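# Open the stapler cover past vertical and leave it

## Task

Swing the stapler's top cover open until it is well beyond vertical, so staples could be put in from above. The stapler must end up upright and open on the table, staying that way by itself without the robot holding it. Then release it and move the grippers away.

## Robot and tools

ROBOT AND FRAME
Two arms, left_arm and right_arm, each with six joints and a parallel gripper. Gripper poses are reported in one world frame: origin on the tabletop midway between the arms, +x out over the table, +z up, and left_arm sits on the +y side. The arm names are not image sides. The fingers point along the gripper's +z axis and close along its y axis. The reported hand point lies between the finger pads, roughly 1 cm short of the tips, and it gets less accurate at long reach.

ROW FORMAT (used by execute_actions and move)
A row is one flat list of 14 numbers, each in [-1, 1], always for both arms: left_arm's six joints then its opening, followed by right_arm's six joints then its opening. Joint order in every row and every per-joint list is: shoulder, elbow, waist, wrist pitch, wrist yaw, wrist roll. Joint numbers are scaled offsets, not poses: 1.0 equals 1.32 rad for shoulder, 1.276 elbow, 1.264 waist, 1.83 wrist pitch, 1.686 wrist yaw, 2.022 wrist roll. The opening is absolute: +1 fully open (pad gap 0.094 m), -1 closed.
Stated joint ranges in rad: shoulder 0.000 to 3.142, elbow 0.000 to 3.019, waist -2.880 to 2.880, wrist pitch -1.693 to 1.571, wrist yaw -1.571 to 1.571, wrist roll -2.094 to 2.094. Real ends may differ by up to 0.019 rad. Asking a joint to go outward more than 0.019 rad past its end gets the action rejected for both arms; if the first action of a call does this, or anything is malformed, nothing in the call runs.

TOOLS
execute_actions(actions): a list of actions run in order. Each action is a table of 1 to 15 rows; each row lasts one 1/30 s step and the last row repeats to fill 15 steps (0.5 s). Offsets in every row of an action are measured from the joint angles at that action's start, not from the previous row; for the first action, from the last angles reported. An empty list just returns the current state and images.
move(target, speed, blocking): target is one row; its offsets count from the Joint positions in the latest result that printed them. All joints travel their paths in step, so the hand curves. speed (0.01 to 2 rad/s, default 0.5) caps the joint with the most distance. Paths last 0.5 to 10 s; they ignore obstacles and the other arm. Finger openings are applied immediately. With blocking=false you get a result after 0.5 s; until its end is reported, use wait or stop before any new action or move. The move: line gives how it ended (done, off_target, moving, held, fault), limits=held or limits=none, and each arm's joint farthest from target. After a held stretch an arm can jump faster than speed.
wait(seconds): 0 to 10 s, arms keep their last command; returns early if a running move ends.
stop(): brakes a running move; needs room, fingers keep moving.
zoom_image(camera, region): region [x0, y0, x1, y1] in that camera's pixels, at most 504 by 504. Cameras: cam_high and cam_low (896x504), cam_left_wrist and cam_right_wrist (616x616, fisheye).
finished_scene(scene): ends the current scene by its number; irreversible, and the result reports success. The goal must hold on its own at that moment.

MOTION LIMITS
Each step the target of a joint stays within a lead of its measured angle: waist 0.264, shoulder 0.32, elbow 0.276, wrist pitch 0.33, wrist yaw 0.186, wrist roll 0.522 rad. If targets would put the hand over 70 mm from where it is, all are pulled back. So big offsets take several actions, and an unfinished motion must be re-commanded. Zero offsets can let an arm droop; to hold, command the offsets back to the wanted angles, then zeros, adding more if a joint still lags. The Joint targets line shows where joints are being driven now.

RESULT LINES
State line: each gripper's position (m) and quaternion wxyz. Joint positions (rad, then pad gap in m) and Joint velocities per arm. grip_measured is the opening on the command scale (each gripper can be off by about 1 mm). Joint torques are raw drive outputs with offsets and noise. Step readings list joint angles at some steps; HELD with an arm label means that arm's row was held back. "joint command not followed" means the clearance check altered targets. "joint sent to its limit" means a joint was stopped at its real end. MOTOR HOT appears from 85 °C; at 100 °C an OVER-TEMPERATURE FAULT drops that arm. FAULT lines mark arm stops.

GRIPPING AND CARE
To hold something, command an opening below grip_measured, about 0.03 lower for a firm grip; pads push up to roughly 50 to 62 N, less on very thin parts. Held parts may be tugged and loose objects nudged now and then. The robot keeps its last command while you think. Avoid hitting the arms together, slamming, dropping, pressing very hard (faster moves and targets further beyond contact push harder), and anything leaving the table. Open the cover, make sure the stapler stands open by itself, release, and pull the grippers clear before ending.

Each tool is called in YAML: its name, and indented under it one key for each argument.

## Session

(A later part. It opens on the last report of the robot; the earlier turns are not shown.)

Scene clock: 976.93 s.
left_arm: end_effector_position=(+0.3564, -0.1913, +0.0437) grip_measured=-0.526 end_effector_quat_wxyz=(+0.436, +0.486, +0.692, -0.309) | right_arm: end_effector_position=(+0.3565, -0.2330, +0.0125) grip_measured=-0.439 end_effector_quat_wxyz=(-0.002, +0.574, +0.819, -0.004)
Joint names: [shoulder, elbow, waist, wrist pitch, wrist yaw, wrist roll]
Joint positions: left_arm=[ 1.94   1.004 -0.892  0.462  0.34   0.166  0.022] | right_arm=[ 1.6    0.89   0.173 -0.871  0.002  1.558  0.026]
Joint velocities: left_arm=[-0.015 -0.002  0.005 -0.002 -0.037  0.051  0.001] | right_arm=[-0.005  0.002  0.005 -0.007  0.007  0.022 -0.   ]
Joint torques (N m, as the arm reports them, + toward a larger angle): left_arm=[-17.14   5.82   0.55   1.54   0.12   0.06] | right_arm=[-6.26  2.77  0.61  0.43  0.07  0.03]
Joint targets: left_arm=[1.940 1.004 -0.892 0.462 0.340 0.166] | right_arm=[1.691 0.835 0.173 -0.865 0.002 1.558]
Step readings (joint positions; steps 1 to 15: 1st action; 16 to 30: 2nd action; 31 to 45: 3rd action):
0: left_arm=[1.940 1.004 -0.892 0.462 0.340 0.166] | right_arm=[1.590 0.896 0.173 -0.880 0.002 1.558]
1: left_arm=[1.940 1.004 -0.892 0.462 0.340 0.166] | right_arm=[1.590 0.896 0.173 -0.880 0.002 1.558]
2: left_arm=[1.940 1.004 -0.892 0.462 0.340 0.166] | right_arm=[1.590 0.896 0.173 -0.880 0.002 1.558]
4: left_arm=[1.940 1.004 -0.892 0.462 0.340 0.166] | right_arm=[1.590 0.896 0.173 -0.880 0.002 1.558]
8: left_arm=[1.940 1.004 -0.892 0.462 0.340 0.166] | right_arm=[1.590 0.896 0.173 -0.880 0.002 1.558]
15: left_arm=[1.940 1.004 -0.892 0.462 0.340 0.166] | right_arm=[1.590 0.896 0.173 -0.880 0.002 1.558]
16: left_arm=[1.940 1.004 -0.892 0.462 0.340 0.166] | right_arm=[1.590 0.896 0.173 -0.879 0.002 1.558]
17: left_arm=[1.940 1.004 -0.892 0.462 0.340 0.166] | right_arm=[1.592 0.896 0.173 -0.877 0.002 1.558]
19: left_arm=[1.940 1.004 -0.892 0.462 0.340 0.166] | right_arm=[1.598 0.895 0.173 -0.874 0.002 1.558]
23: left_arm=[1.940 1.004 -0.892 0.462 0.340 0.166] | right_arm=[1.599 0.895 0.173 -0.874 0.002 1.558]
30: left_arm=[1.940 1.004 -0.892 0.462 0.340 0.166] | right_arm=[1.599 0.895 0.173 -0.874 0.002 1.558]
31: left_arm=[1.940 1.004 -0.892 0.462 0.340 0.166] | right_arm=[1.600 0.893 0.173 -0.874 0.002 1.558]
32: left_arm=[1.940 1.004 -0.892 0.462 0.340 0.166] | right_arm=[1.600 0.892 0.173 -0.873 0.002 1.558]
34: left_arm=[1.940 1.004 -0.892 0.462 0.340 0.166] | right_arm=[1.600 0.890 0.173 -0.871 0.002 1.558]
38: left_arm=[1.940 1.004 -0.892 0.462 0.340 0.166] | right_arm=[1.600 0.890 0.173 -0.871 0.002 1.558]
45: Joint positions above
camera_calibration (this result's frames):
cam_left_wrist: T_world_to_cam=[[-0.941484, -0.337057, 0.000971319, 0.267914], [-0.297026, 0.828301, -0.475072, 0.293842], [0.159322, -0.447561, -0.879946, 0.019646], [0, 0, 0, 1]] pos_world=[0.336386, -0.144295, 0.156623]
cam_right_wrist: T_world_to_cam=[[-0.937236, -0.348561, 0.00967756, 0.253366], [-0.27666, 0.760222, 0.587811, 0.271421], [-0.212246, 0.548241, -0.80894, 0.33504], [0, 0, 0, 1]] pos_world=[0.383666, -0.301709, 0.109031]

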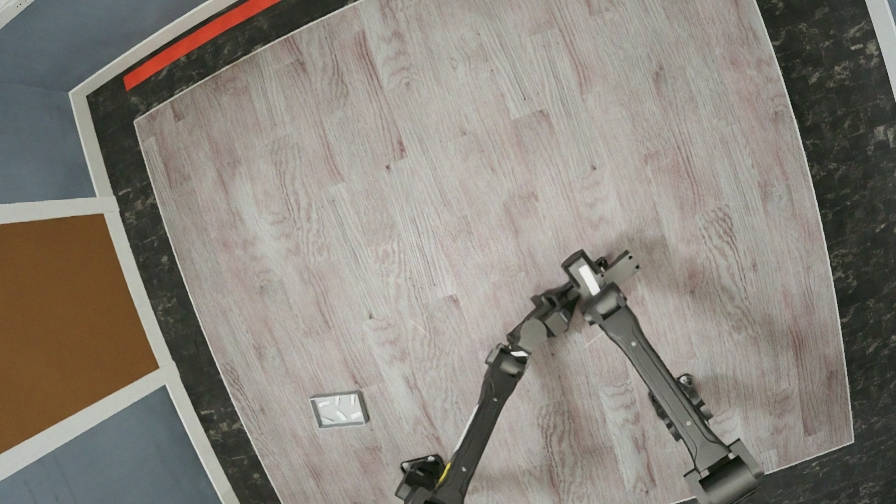

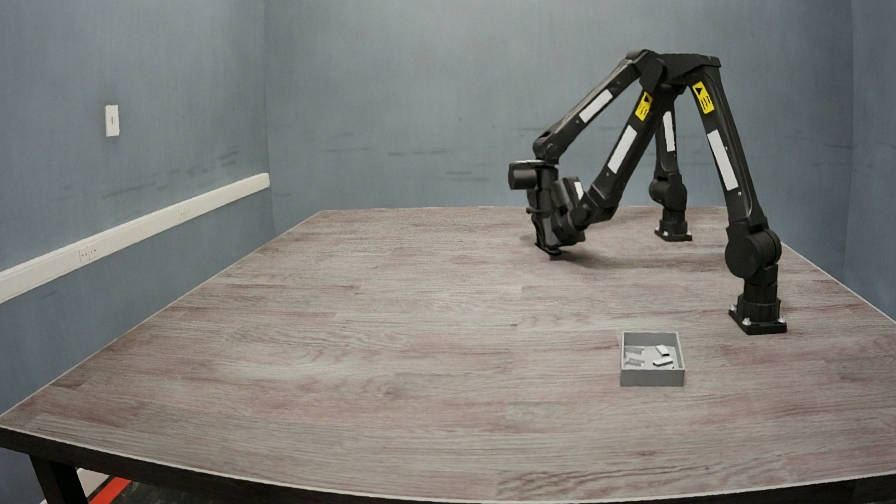

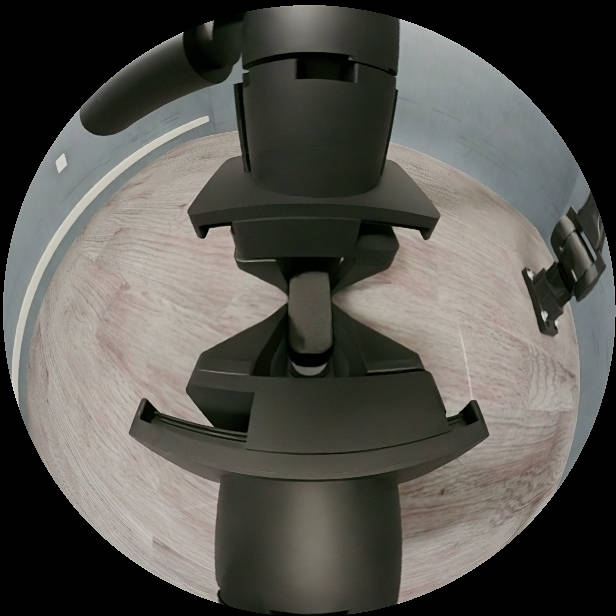

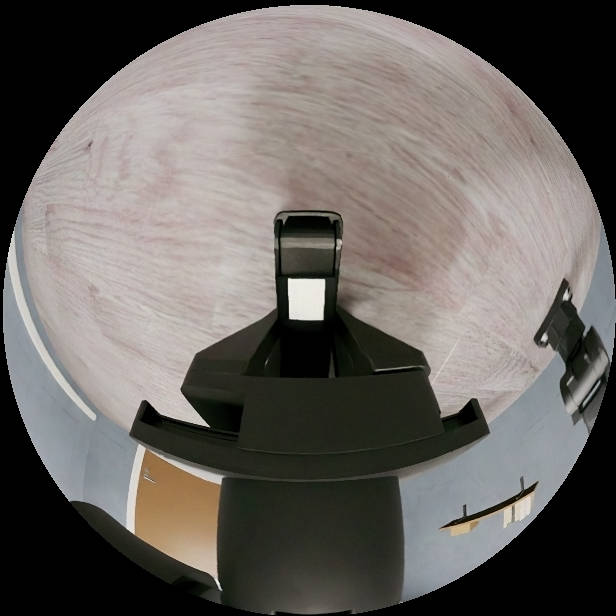

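execute_actions:
  actions:
    - [[0,0,0,0,0,0,-0.536, 0.069,-0.043,0,0.004,0,0,-0.44]]
    - [[-0.02,0.03,0,0.008,0,0,-0.536, 0.069,-0.043,0,0.004,0,0,-0.44],[-0.03,0.04,0,0.012,0,0,-0.536, 0.069,-0.043,0,0.004,0,0,-0.44],[-0.04,0.045,0,0.015,0,0,-0.536, 0.069,-0.043,0,0.004,0,0,-0.44],[-0.045,0.047,0,0.016,0,0,-0.536, 0.069,-0.043,0,0.004,0,0,-0.44]]

Scene clock: 983.53 s.
left_arm: end_effector_position=(+0.3567, -0.1916, +0.0469) grip_measured=-0.522 end_effector_quat_wxyz=(+0.438, +0.486, +0.691, -0.309) | right_arm: end_effector_position=(+0.3565, -0.2330, +0.0125) grip_measured=-0.439 end_effector_quat_wxyz=(-0.002, +0.574, +0.819, -0.004)
Joint names: [shoulder, elbow, waist, wrist pitch, wrist yaw, wrist roll]
Joint positions: left_arm=[ 1.935  1.004 -0.892  0.462  0.34   0.166  0.022] | right_arm=[ 1.6    0.89   0.173 -0.871  0.002  1.558  0.026]
Joint velocities: left_arm=[-0.005 -0.002  0.005  0.002 -0.007 -0.051  0.001] | right_arm=[ 0.005  0.017 -0.005 -0.007 -0.037  0.037  0.001]
Joint torques (N m, as the arm reports them, + toward a larger angle): left_arm=[-22.31  10.19   0.73   2.49   0.15   0.08] | right_arm=[-6.41  2.83  0.66  0.48  0.07  0.03]
Joint targets: left_arm=[1.881 1.064 -0.892 0.491 0.341 0.165] | right_arm=[1.691 0.836 0.173 -0.863 0.002 1.558]
Step readings (joint positions; steps 1 to 15: 1st action; 16 to 30: 2nd action):
0: left_arm=[1.940 1.004 -0.892 0.462 0.340 0.166] | right_arm=[1.600 0.890 0.173 -0.871 0.002 1.558]
1: left_arm=[1.940 1.004 -0.892 0.462 0.340 0.166] | right_arm=[1.600 0.890 0.173 -0.871 0.002 1.558]
2: left_arm=[1.940 1.004 -0.892 0.462 0.340 0.166] | right_arm=[1.600 0.890 0.173 -0.871 0.002 1.558]
4: left_arm=[1.940 1.004 -0.892 0.462 0.340 0.166] | right_arm=[1.600 0.890 0.173 -0.871 0.002 1.558]
8: left_arm=[1.940 1.004 -0.892 0.462 0.340 0.166] | right_arm=[1.600 0.890 0.173 -0.871 0.002 1.558]
15: left_arm=[1.940 1.004 -0.892 0.462 0.340 0.166] | right_arm=[1.600 0.890 0.173 -0.871 0.002 1.558]
16: left_arm=[1.940 1.004 -0.892 0.462 0.340 0.166] | right_arm=[1.600 0.890 0.173 -0.871 0.002 1.558]
17: left_arm=[1.939 1.004 -0.892 0.462 0.340 0.166] | right_arm=[1.600 0.890 0.173 -0.871 0.002 1.558]
19: left_arm=[1.937 1.004 -0.892 0.462 0.340 0.166] | right_arm=[1.600 0.890 0.173 -0.871 0.002 1.558]
23: left_arm=[1.935 1.004 -0.892 0.462 0.340 0.166] | right_arm=[1.600 0.890 0.173 -0.871 0.002 1.558]
30: Joint positions above
camera_calibration (this result's frames):
cam_left_wrist: T_world_to_cam=[[-0.941369, -0.337377, -0.00101673, 0.268123], [-0.295683, 0.826478, -0.479068, 0.295039], [0.162466, -0.450679, -0.877777, 0.0204109], [0, 0, 0, 1]] pos_world=[0.336324, -0.144186, 0.159532]
cam_right_wrist: T_world_to_cam=[[-0.937236, -0.348561, 0.00967756, 0.253366], [-0.27666, 0.760222, 0.587811, 0.271421], [-0.212246, 0.548241, -0.80894, 0.33504], [0, 0, 0, 1]] pos_world=[0.383666, -0.301709, 0.109031]

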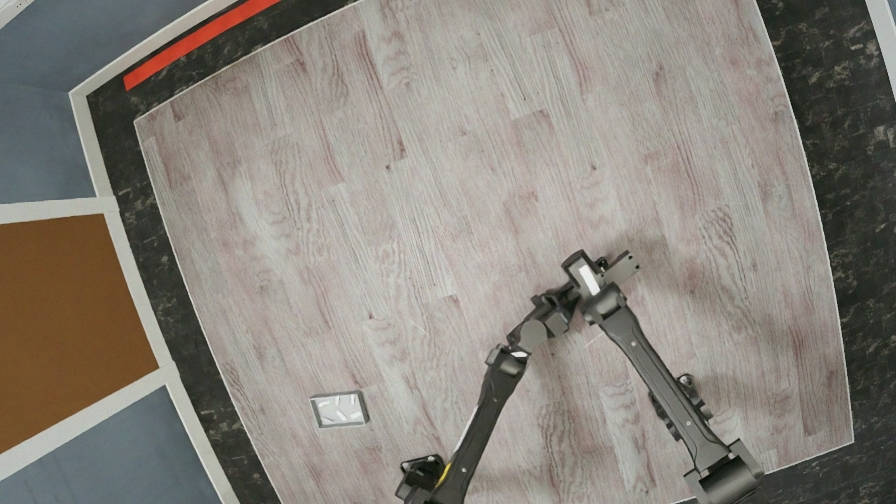

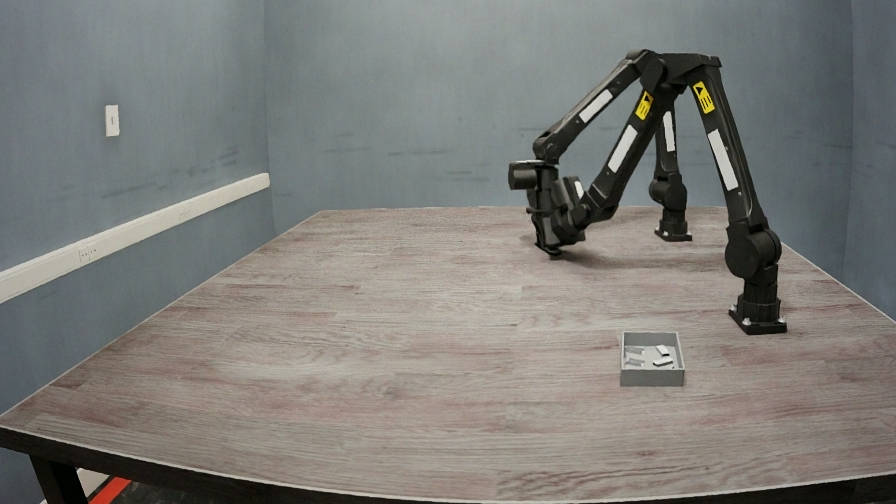

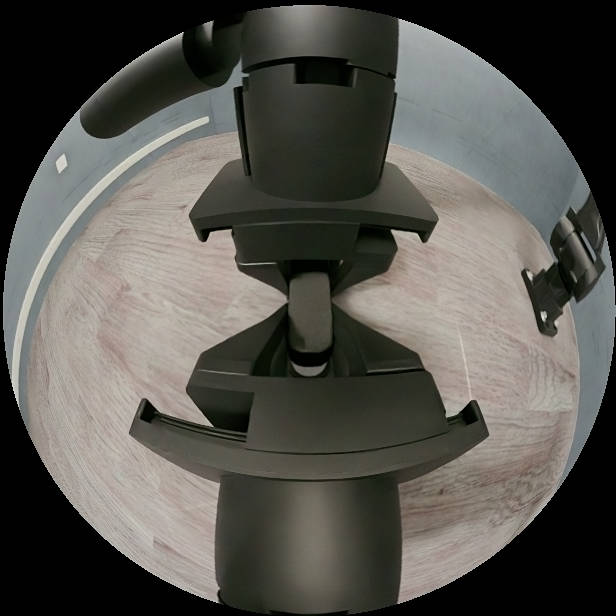

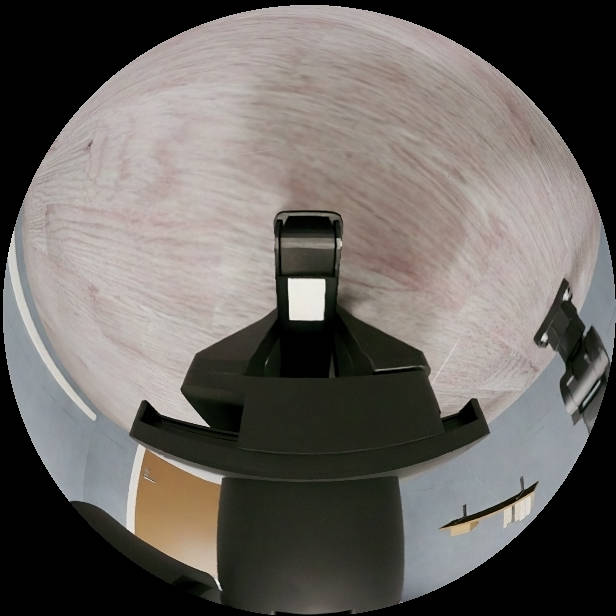

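execute_actions:
  actions:
    - [[-0.04,0.03,0,0.012,0,0,-0.57, 0.069,-0.043,0,0.004,0,0,-0.44]]
    - [[-0.045,0.027,0,0.01,0,0,-0.57, 0.069,-0.043,0,0.004,0,0,-0.44],[-0.05,0.025,0,0.008,0,0,-0.57, 0.069,-0.043,0,0.004,0,0,-0.44],[-0.055,0.024,0,0.006,0,0,-0.57, 0.069,-0.043,0,0.004,0,0,-0.44]]

Scene clock: 990.93 s.
left_arm: end_effector_position=(+0.3566, -0.1918, +0.0481) grip_measured=-0.524 end_effector_quat_wxyz=(+0.438, +0.485, +0.691, -0.308) | right_arm: end_effector_position=(+0.3565, -0.2330, +0.0125) grip_measured=-0.439 end_effector_quat_wxyz=(-0.002, +0.574, +0.819, -0.004)
Joint names: [shoulder, elbow, waist, wrist pitch, wrist yaw, wrist roll]
Joint positions: left_arm=[ 1.932  1.004 -0.893  0.46   0.338  0.166  0.022] | right_arm=[ 1.6    0.89   0.173 -0.871  0.002  1.558  0.026]
Joint velocities: left_arm=[-0.015  0.007  0.005  0.012 -0.051 -0.022 -0.   ] | right_arm=[ 0.005 -0.002 -0.005  0.007 -0.037  0.066  0.   ]
Joint torques (N m, as the arm reports them, + toward a larger angle): left_arm=[-23.78   8.08   0.57   1.95   0.22   0.07] | right_arm=[-6.38  2.84  0.65  0.49  0.07  0.03]
Joint targets: left_arm=[1.862 1.035 -0.893 0.473 0.340 0.166] | right_arm=[1.691 0.836 0.173 -0.863 0.002 1.558]
Step readings (joint positions; steps 1 to 15: 1st action; 16 to 30: 2nd action):
0: left_arm=[1.935 1.004 -0.892 0.462 0.340 0.166] | right_arm=[1.600 0.890 0.173 -0.871 0.002 1.558]
1: left_arm=[1.935 1.004 -0.892 0.462 0.340 0.166] | right_arm=[1.600 0.890 0.173 -0.871 0.002 1.558]
2: left_arm=[1.935 1.004 -0.892 0.462 0.340 0.166] | right_arm=[1.600 0.890 0.173 -0.871 0.002 1.558]
4: left_arm=[1.935 1.004 -0.892 0.462 0.340 0.166] | right_arm=[1.600 0.890 0.173 -0.871 0.002 1.558]
8: left_arm=[1.935 1.004 -0.892 0.462 0.340 0.166] | right_arm=[1.600 0.890 0.173 -0.871 0.002 1.558]
15: left_arm=[1.935 1.004 -0.892 0.462 0.340 0.166] | right_arm=[1.600 0.890 0.173 -0.871 0.002 1.558]
16: left_arm=[1.935 1.004 -0.892 0.462 0.340 0.166] | right_arm=[1.600 0.890 0.173 -0.871 0.002 1.558]
17: left_arm=[1.935 1.004 -0.892 0.462 0.340 0.166] | right_arm=[1.600 0.890 0.173 -0.871 0.002 1.558]
19: left_arm=[1.933 1.004 -0.893 0.462 0.339 0.166] | right_arm=[1.600 0.890 0.173 -0.871 0.002 1.558]
23: left_arm=[1.932 1.004 -0.893 0.460 0.338 0.166] | right_arm=[1.600 0.890 0.173 -0.871 0.002 1.558]
30: Joint positions above
camera_calibration (this result's frames):
cam_left_wrist: T_world_to_cam=[[-0.94105, -0.33826, -0.00209827, 0.267739], [-0.295908, 0.826198, -0.479412, 0.295801], [0.1639, -0.45053, -0.877588, 0.0209511], [0, 0, 0, 1]] pos_world=[0.336052, -0.144386, 0.160759]
cam_right_wrist: T_world_to_cam=[[-0.937236, -0.348561, 0.00967756, 0.253366], [-0.27666, 0.760222, 0.587811, 0.271421], [-0.212246, 0.548241, -0.80894, 0.33504], [0, 0, 0, 1]] pos_world=[0.383666, -0.301709, 0.109031]

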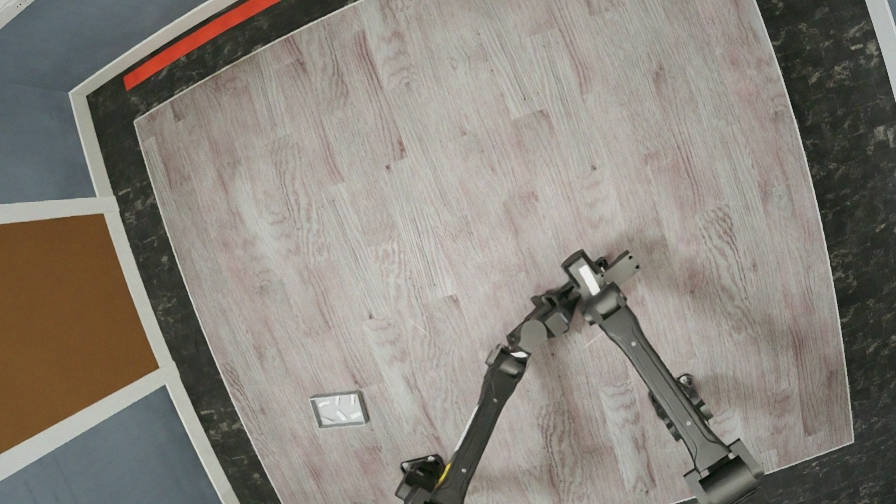

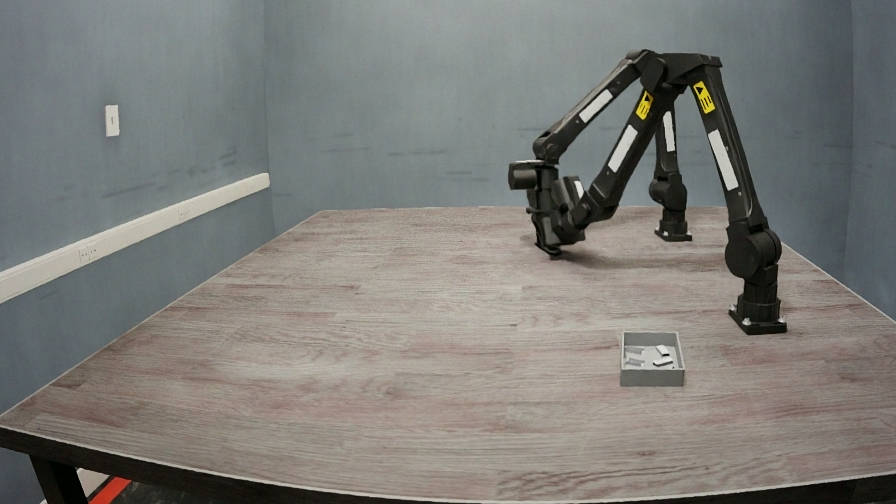

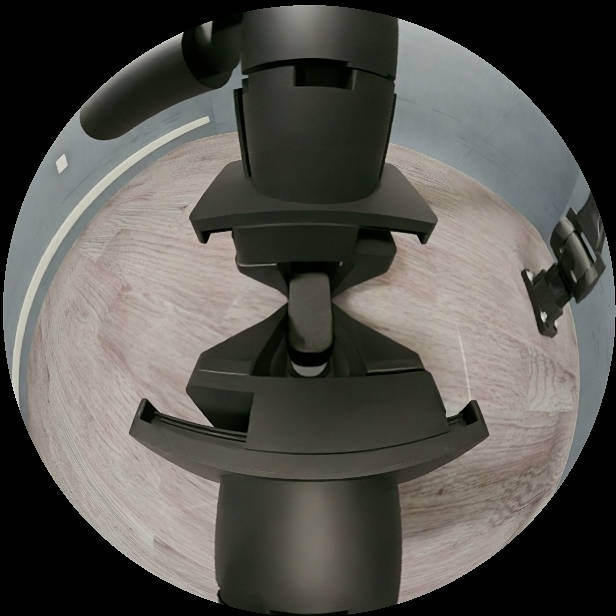

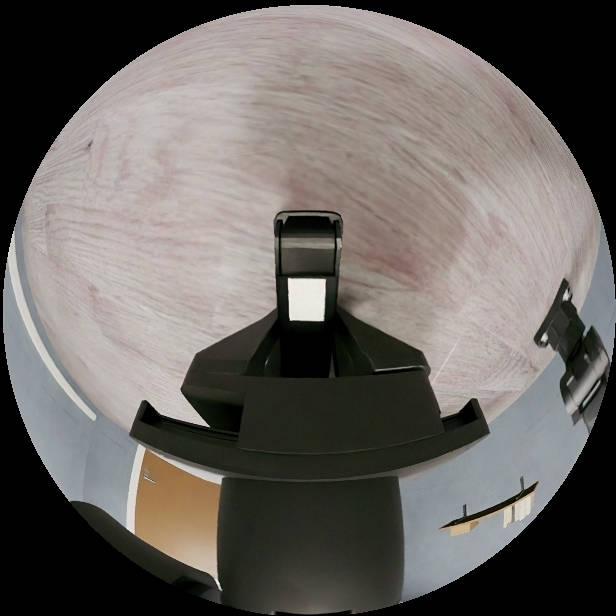

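execute_actions:
  actions:
    - [[0,0,0,0,0,0,-0.565, 0.069,-0.043,0,0.004,0,0,-0.44]]
    - [[0,0,0,0,0,0,-0.565, 0,0,0,0,0,0,-0.4]]

zoom_image:
  camera: "cam_left_wrist"
  region: [230, 280, 390, 400]

Scene clock: 1022.17 s.
left_arm: end_effector_position=(+0.3560, -0.1912, +0.0434) grip_measured=-0.524 end_effector_quat_wxyz=(+0.435, +0.486, +0.693, -0.308) | right_arm: end_effector_position=(+0.3579, -0.2325, +0.0144) grip_measured=-0.401 end_effector_quat_wxyz=(+0.000, +0.574, +0.819, -0.002)
Joint names: [shoulder, elbow, waist, wrist pitch, wrist yaw, wrist roll]
Joint positions: left_arm=[ 1.939  1.004 -0.893  0.458  0.339  0.166  0.022] | right_arm=[ 1.596  0.892  0.173 -0.87   0.002  1.558  0.028]
Joint velocities: left_arm=[ 0.005  0.002 -0.015 -0.007  0.037 -0.007  0.001] | right_arm=[-0.005  0.002  0.005 -0.007  0.037  0.022  0.001]
Joint torques (N m, as the arm reports them, + toward a larger angle): left_arm=[-17.36   5.84   0.57   1.51   0.13   0.07] | right_arm=[-14.05   7.43   0.69   0.2    0.07   0.03]
Joint targets: left_arm=[1.939 1.004 -0.893 0.458 0.338 0.166] | right_arm=[1.599 0.890 0.173 -0.871 0.002 1.558]
Step readings (joint positions; steps 1 to 15: 1st action; 16 to 30: 2nd action):
0: left_arm=[1.932 1.004 -0.893 0.460 0.338 0.166] | right_arm=[1.600 0.890 0.173 -0.871 0.002 1.558]
1: left_arm=[1.934 1.004 -0.893 0.458 0.338 0.166] | right_arm=[1.600 0.890 0.173 -0.871 0.002 1.558]
2: left_arm=[1.937 1.004 -0.893 0.458 0.338 0.166] | right_arm=[1.600 0.890 0.173 -0.871 0.002 1.558]
4: left_arm=[1.939 1.004 -0.893 0.458 0.339 0.166] | right_arm=[1.600 0.890 0.173 -0.871 0.002 1.558]
8: left_arm=[1.939 1.004 -0.893 0.458 0.339 0.166] | right_arm=[1.600 0.890 0.173 -0.871 0.002 1.558]
15: left_arm=[1.939 1.004 -0.893 0.458 0.339 0.166] | right_arm=[1.600 0.890 0.173 -0.871 0.002 1.558]
16: left_arm=[1.939 1.004 -0.893 0.458 0.339 0.166] | right_arm=[1.597 0.892 0.173 -0.871 0.002 1.558]
17: left_arm=[1.939 1.004 -0.893 0.458 0.339 0.166] | right_arm=[1.596 0.892 0.173 -0.870 0.002 1.558]
19: left_arm=[1.939 1.004 -0.893 0.458 0.339 0.166] | right_arm=[1.596 0.892 0.173 -0.870 0.002 1.558]
23: left_arm=[1.939 1.004 -0.893 0.458 0.339 0.166] | right_arm=[1.596 0.892 0.173 -0.870 0.002 1.558]
30: Joint positions above
camera_calibration (this result's frames):
cam_left_wrist: T_world_to_cam=[[-0.941224, -0.337783, 0.000937896, 0.267397], [-0.298153, 0.829486, -0.47229, 0.293998], [0.158753, -0.44481, -0.881443, 0.0202139], [0, 0, 0, 1]] pos_world=[0.336128, -0.144554, 0.156419]
cam_right_wrist: T_world_to_cam=[[-0.937274, -0.348575, 0.00357543, 0.254928], [-0.280048, 0.759042, 0.587732, 0.271231], [-0.207582, 0.549865, -0.809048, 0.335358], [0, 0, 0, 1]] pos_world=[0.384509, -0.301415, 0.110998]

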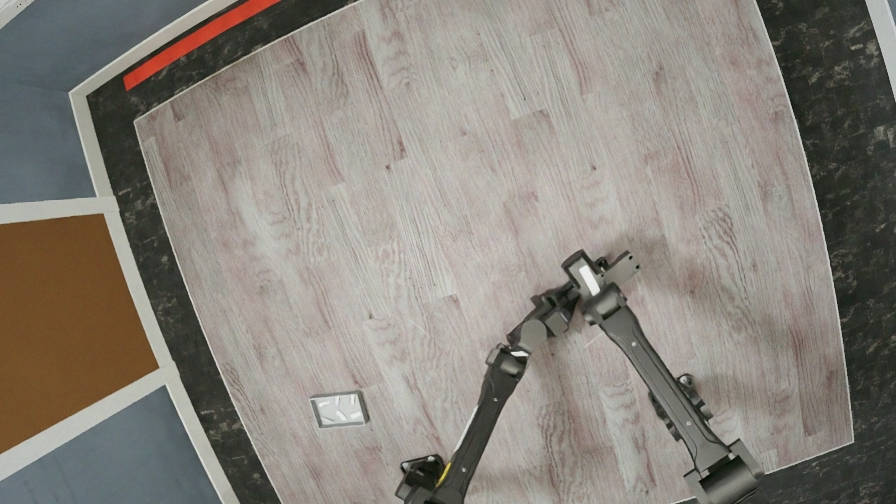

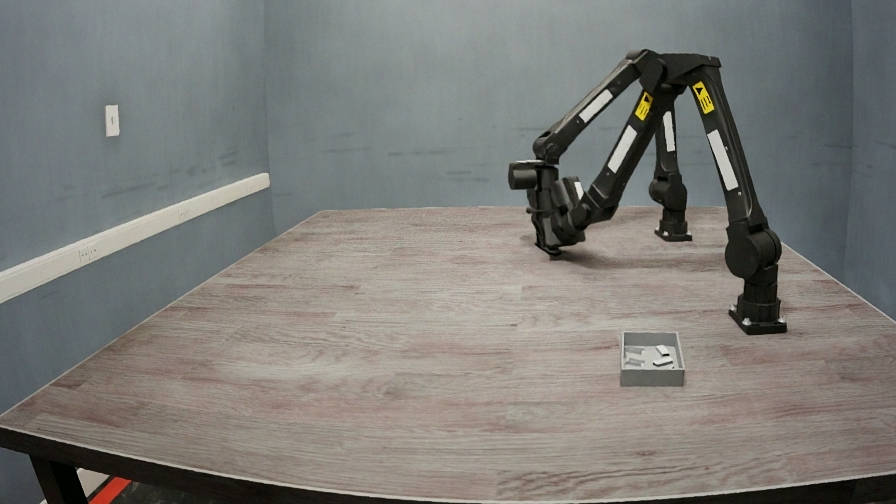

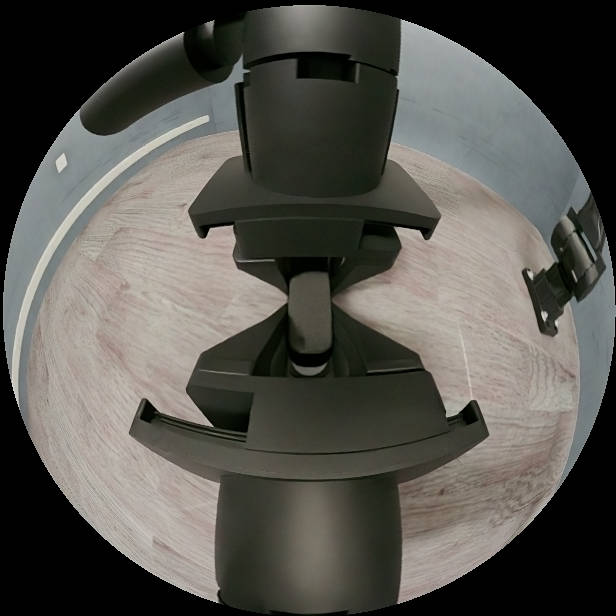

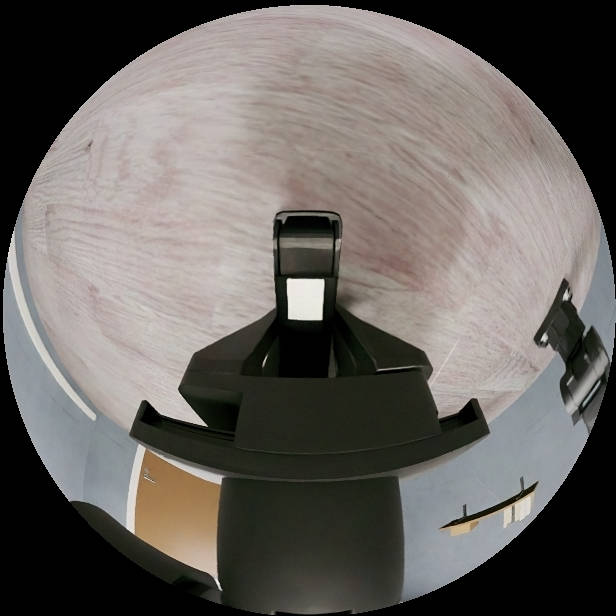

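Region (230, 280, 390, 400) of cam_left_wrist's 616x616 image, scaled by 3.150, with more detail than that image has; it fills the top 378 rows of this view, and the rest is white.

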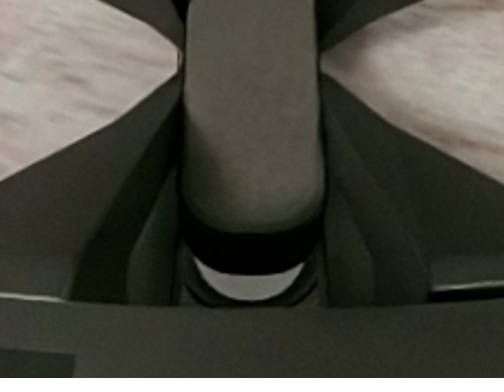

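move:
  target: [0,0,0,0,0,0,-0.565, -0.105,0.095,0,-0.1,0,0,-0.4]
  speed: 0.2

Scene clock: 1048.63 s.
left_arm: end_effector_position=(+0.3533, -0.1928, +0.0436) grip_measured=-0.524 end_effector_quat_wxyz=(+0.433, +0.489, +0.691, -0.311) | right_arm: end_effector_position=(+0.3620, -0.2311, +0.0871) grip_measured=-0.401 end_effector_quat_wxyz=(+0.010, +0.574, +0.819, +0.012)
Joint names: [shoulder, elbow, waist, wrist pitch, wrist yaw, wrist roll]
Joint positions: left_arm=[ 1.939  1.004 -0.896  0.458  0.347  0.166  0.022] | right_arm=[ 1.468  0.973  0.173 -1.045  0.002  1.558  0.028]
Joint velocities: left_arm=[-0.015 -0.002 -0.015 -0.002 -0.066 -0.007 -0.   ] | right_arm=[-0.005  0.002 -0.005 -0.012 -0.051  0.022 -0.   ]
Joint torques (N m, as the arm reports them, + toward a larger angle): left_arm=[-17.31   5.9    0.85   1.5   -0.26   0.07] | right_arm=[-14.33  12.32   0.64  -0.04   0.06   0.03]
Joint targets: left_arm=[1.939 1.004 -0.893 0.458 0.339 0.166] | right_arm=[1.457 1.014 0.173 -1.053 0.002 1.558]
move: off_target (right_arm); limits=none; left_arm: farthest joint: the wrist yaw, 0.008 radians from its target (0.000 radians at the start); right_arm: farthest joint: the elbow, 0.040 radians from its target (0.121 radians at the start)
camera_calibration (this result's frames):
cam_left_wrist: T_world_to_cam=[[-0.944477, -0.328548, 0.00435419, 0.267129], [-0.291335, 0.831225, -0.473486, 0.292596], [0.151944, -0.448466, -0.88079, 0.0217925], [0, 0, 0, 1]] pos_world=[0.334229, -0.145675, 0.156572]
cam_right_wrist: T_world_to_cam=[[-0.936856, -0.348429, -0.0299826, 0.261786], [-0.298669, 0.752556, 0.586904, 0.233929], [-0.181931, 0.558799, -0.809101, 0.386958], [0, 0, 0, 1]] pos_world=[0.385522, -0.301063, 0.183643]

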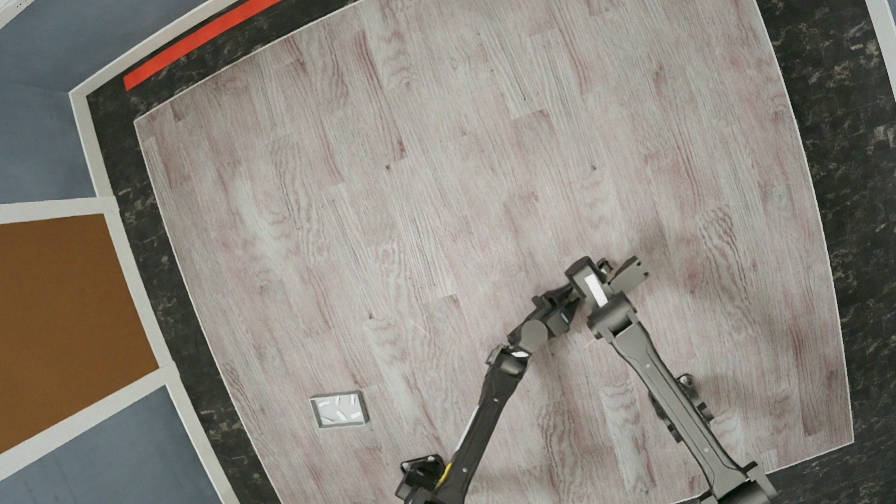

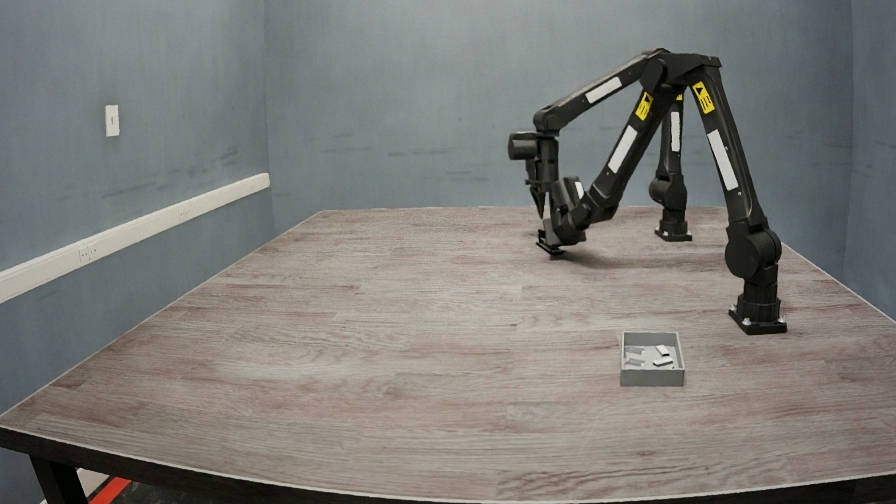

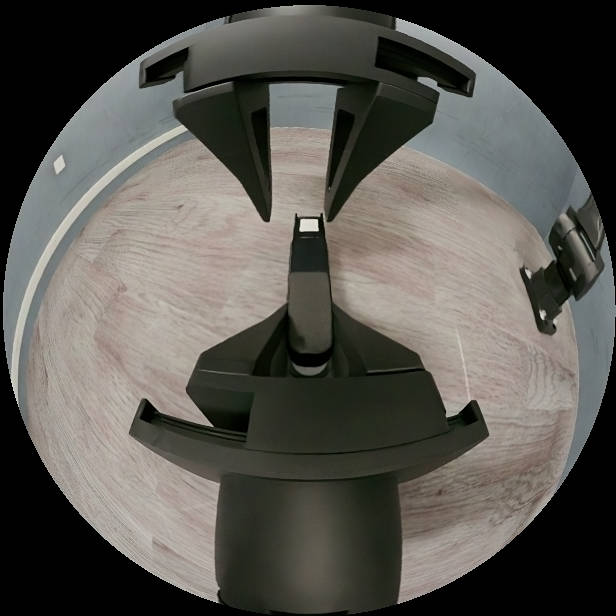

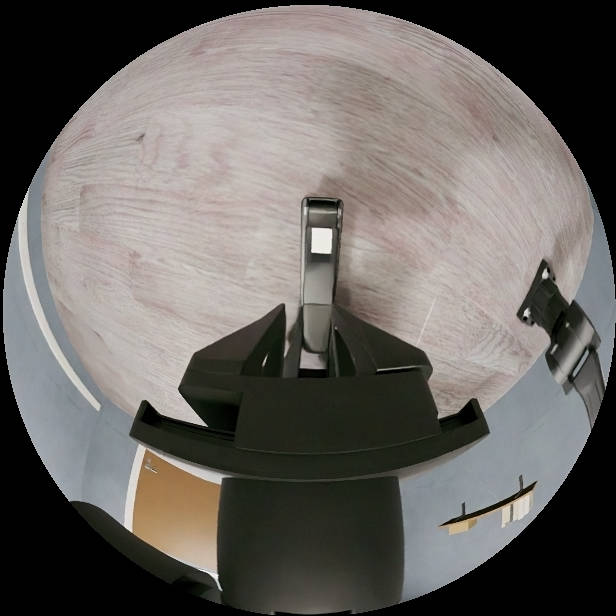

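move:
  target: [0,0,0,0,0,0,-0.565, 0.398,0.4,-0.022,-0.174,0,-0.789,-1]
  speed: 0.8

Scene clock: 1056.57 s.
left_arm: end_effector_position=(+0.3532, -0.1929, +0.0436) grip_measured=-0.524 end_effector_quat_wxyz=(+0.433, +0.489, +0.691, -0.312) | right_arm: end_effector_position=(+0.4519, -0.2092, +0.0301) grip_measured=-0.996 end_effector_quat_wxyz=(-0.151, -0.170, +0.974, -0.023)
Joint names: [shoulder, elbow, waist, wrist pitch, wrist yaw, wrist roll]
Joint positions: left_arm=[ 1.939  1.004 -0.896  0.458  0.348  0.166  0.022] | right_arm=[ 1.962  1.441  0.155 -1.355  0.002 -0.028  0.   ]
Joint velocities: left_arm=[-0.005  0.007 -0.005  0.007  0.037 -0.022  0.001] | right_arm=[-0.024 -0.017 -0.015 -0.012 -0.022  0.007  0.001]
Joint torques (N m, as the arm reports them, + toward a larger angle): left_arm=[-17.21   5.85   0.47   1.57   0.08   0.08] | right_arm=[-18.9   11.69  -0.1   -0.6   -0.05  -0.05]
Joint targets: left_arm=[1.939 1.004 -0.896 0.458 0.347 0.166] | right_arm=[1.993 1.483 0.145 -1.364 0.002 -0.037]
move: off_target (right_arm); limits=none; left_arm: farthest joint: the wrist yaw, 0.001 radians from its target (0.000 radians at the start); right_arm: farthest joint: the elbow, 0.043 radians from its target (0.511 radians at the start)
camera_calibration (this result's frames):
cam_left_wrist: T_world_to_cam=[[-0.944809, -0.327586, 0.00484143, 0.267216], [-0.290677, 0.831357, -0.473659, 0.292423], [0.151139, -0.448924, -0.880695, 0.0220038], [0, 0, 0, 1]] pos_world=[0.334143, -0.145694, 0.156594]
cam_right_wrist: T_world_to_cam=[[0.344661, -0.938691, -0.00822499, -0.351338], [-0.554352, -0.210598, 0.805197, 0.185209], [-0.757563, -0.272961, -0.59295, 0.42461], [0, 0, 0, 1]] pos_world=[0.545432, -0.174892, 0.0997533]

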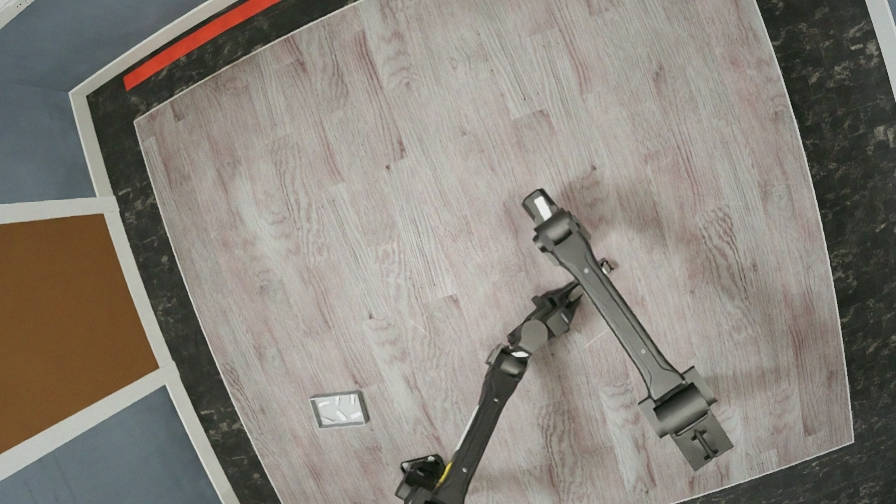

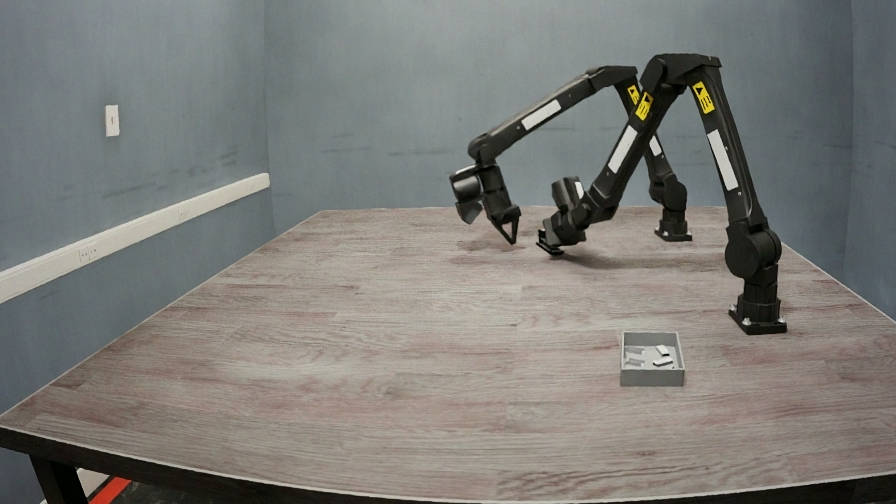

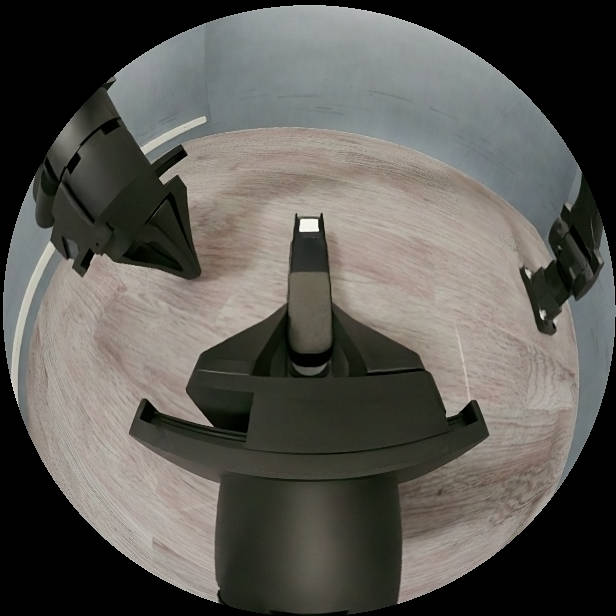

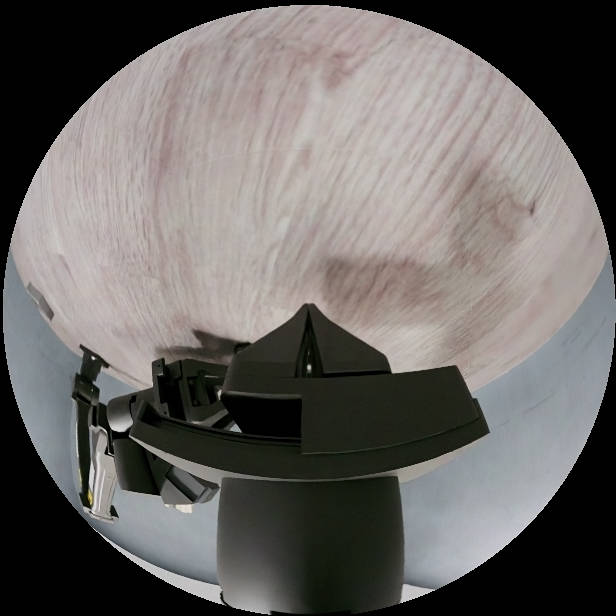

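move:
  target: [0,0,0,0,0,0,-0.565, 0.02,0.03,-0.235,0,0,0,-1]
  speed: 0.4

Scene clock: 1062.80 s.
left_arm: end_effector_position=(+0.3532, -0.1929, +0.0436) grip_measured=-0.524 end_effector_quat_wxyz=(+0.433, +0.489, +0.691, -0.312) | right_arm: end_effector_position=(+0.4758, -0.3545, +0.0301) grip_measured=-0.996 end_effector_quat_wxyz=(-0.152, -0.021, +0.988, +0.000)
Joint names: [shoulder, elbow, waist, wrist pitch, wrist yaw, wrist roll]
Joint positions: left_arm=[ 1.939  1.004 -0.896  0.458  0.348  0.166  0.022] | right_arm=[ 1.962  1.441 -0.149 -1.355  0.002 -0.028  0.   ]
Joint velocities: left_arm=[ 0.005  0.002 -0.005 -0.002  0.007  0.051  0.   ] | right_arm=[-0.015 -0.002  0.005 -0.007  0.022 -0.037 -0.   ]
Joint torques (N m, as the arm reports them, + toward a larger angle): left_arm=[-17.1    5.86   0.52   1.47   0.14   0.07] | right_arm=[-19.44  11.37   1.27  -0.27  -0.05   0.04]
Joint targets: left_arm=[1.939 1.004 -0.896 0.458 0.348 0.166] | right_arm=[1.988 1.479 -0.142 -1.355 0.002 -0.028]
move: off_target (right_arm); limits=none; left_arm: farthest joint: the waist, 0.000 radians from its target (0.000 radians at the start); right_arm: farthest joint: the elbow, 0.038 radians from its target (0.038 radians at the start)
camera_calibration (this result's frames):
cam_left_wrist: T_world_to_cam=[[-0.944809, -0.327586, 0.00484143, 0.267216], [-0.290677, 0.831357, -0.473659, 0.292423], [0.151139, -0.448924, -0.880695, 0.0220038], [0, 0, 0, 1]] pos_world=[0.334143, -0.145694, 0.156594]
cam_right_wrist: T_world_to_cam=[[0.0485613, -0.998784, -0.00845462, -0.376386], [-0.591946, -0.0355965, 0.805192, 0.247794], [-0.804514, -0.0340965, -0.592955, 0.510085], [0, 0, 0, 1]] pos_world=[0.575329, -0.349716, 0.0997539]

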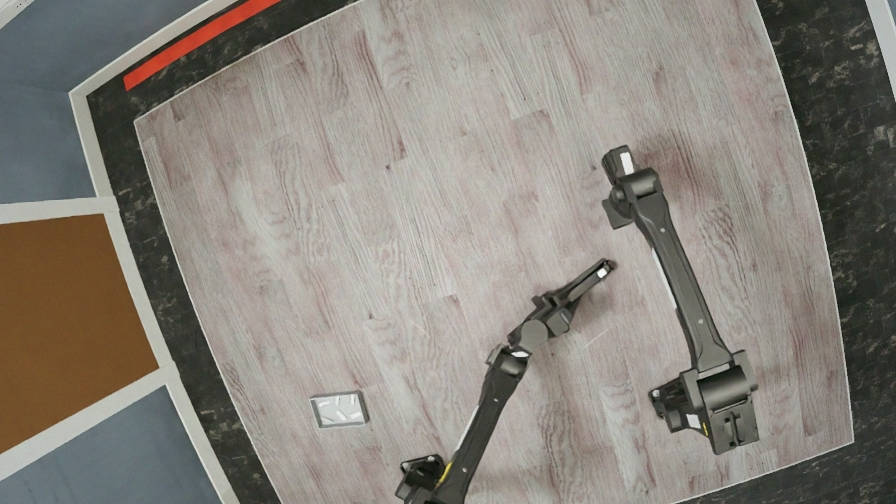

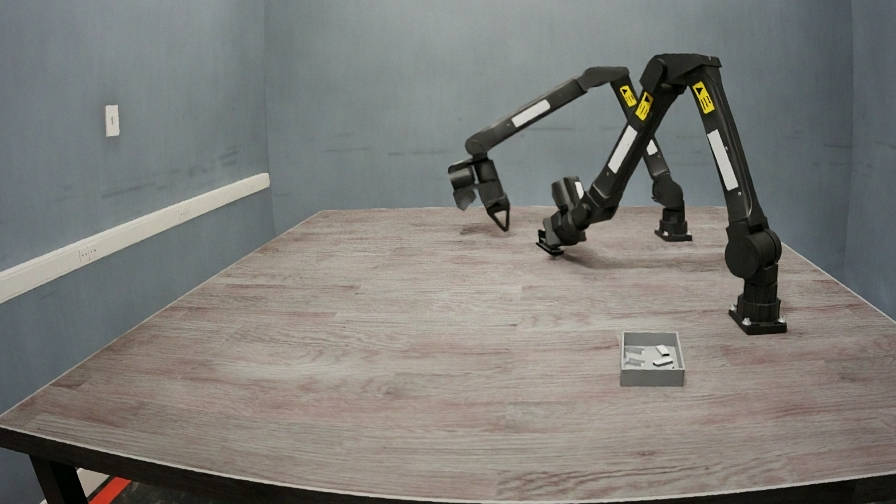

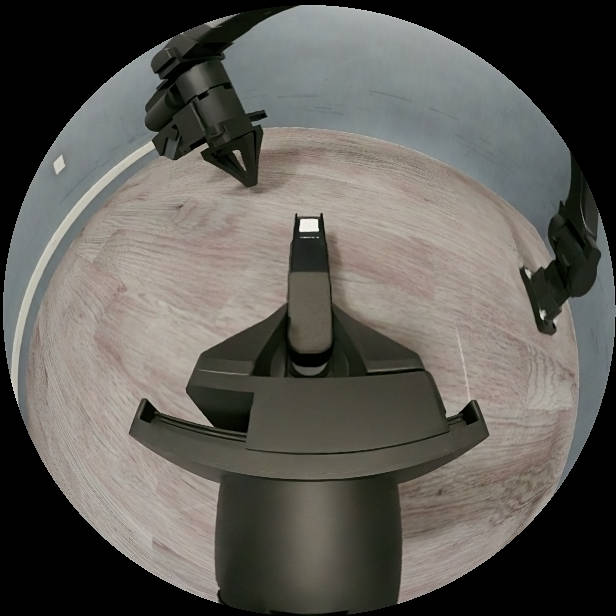

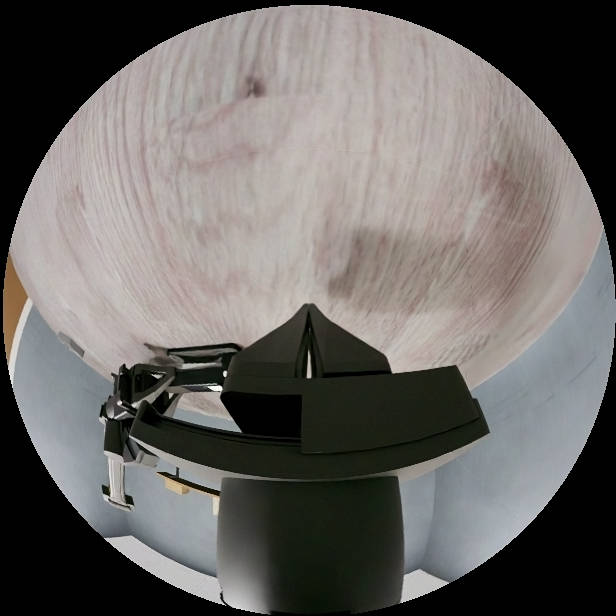

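zoom_image:
  camera: "cam_right_wrist"
  region: [130, 325, 250, 405]

Region (130, 325, 250, 405) of cam_right_wrist's 616x616 image, scaled by 4.200, with more detail than that image has.

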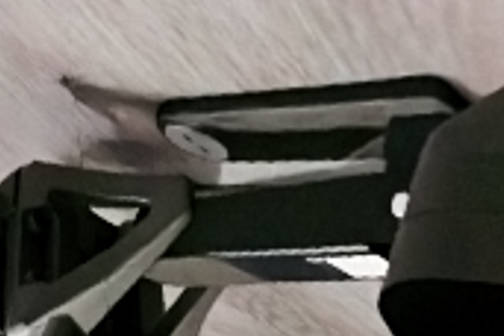

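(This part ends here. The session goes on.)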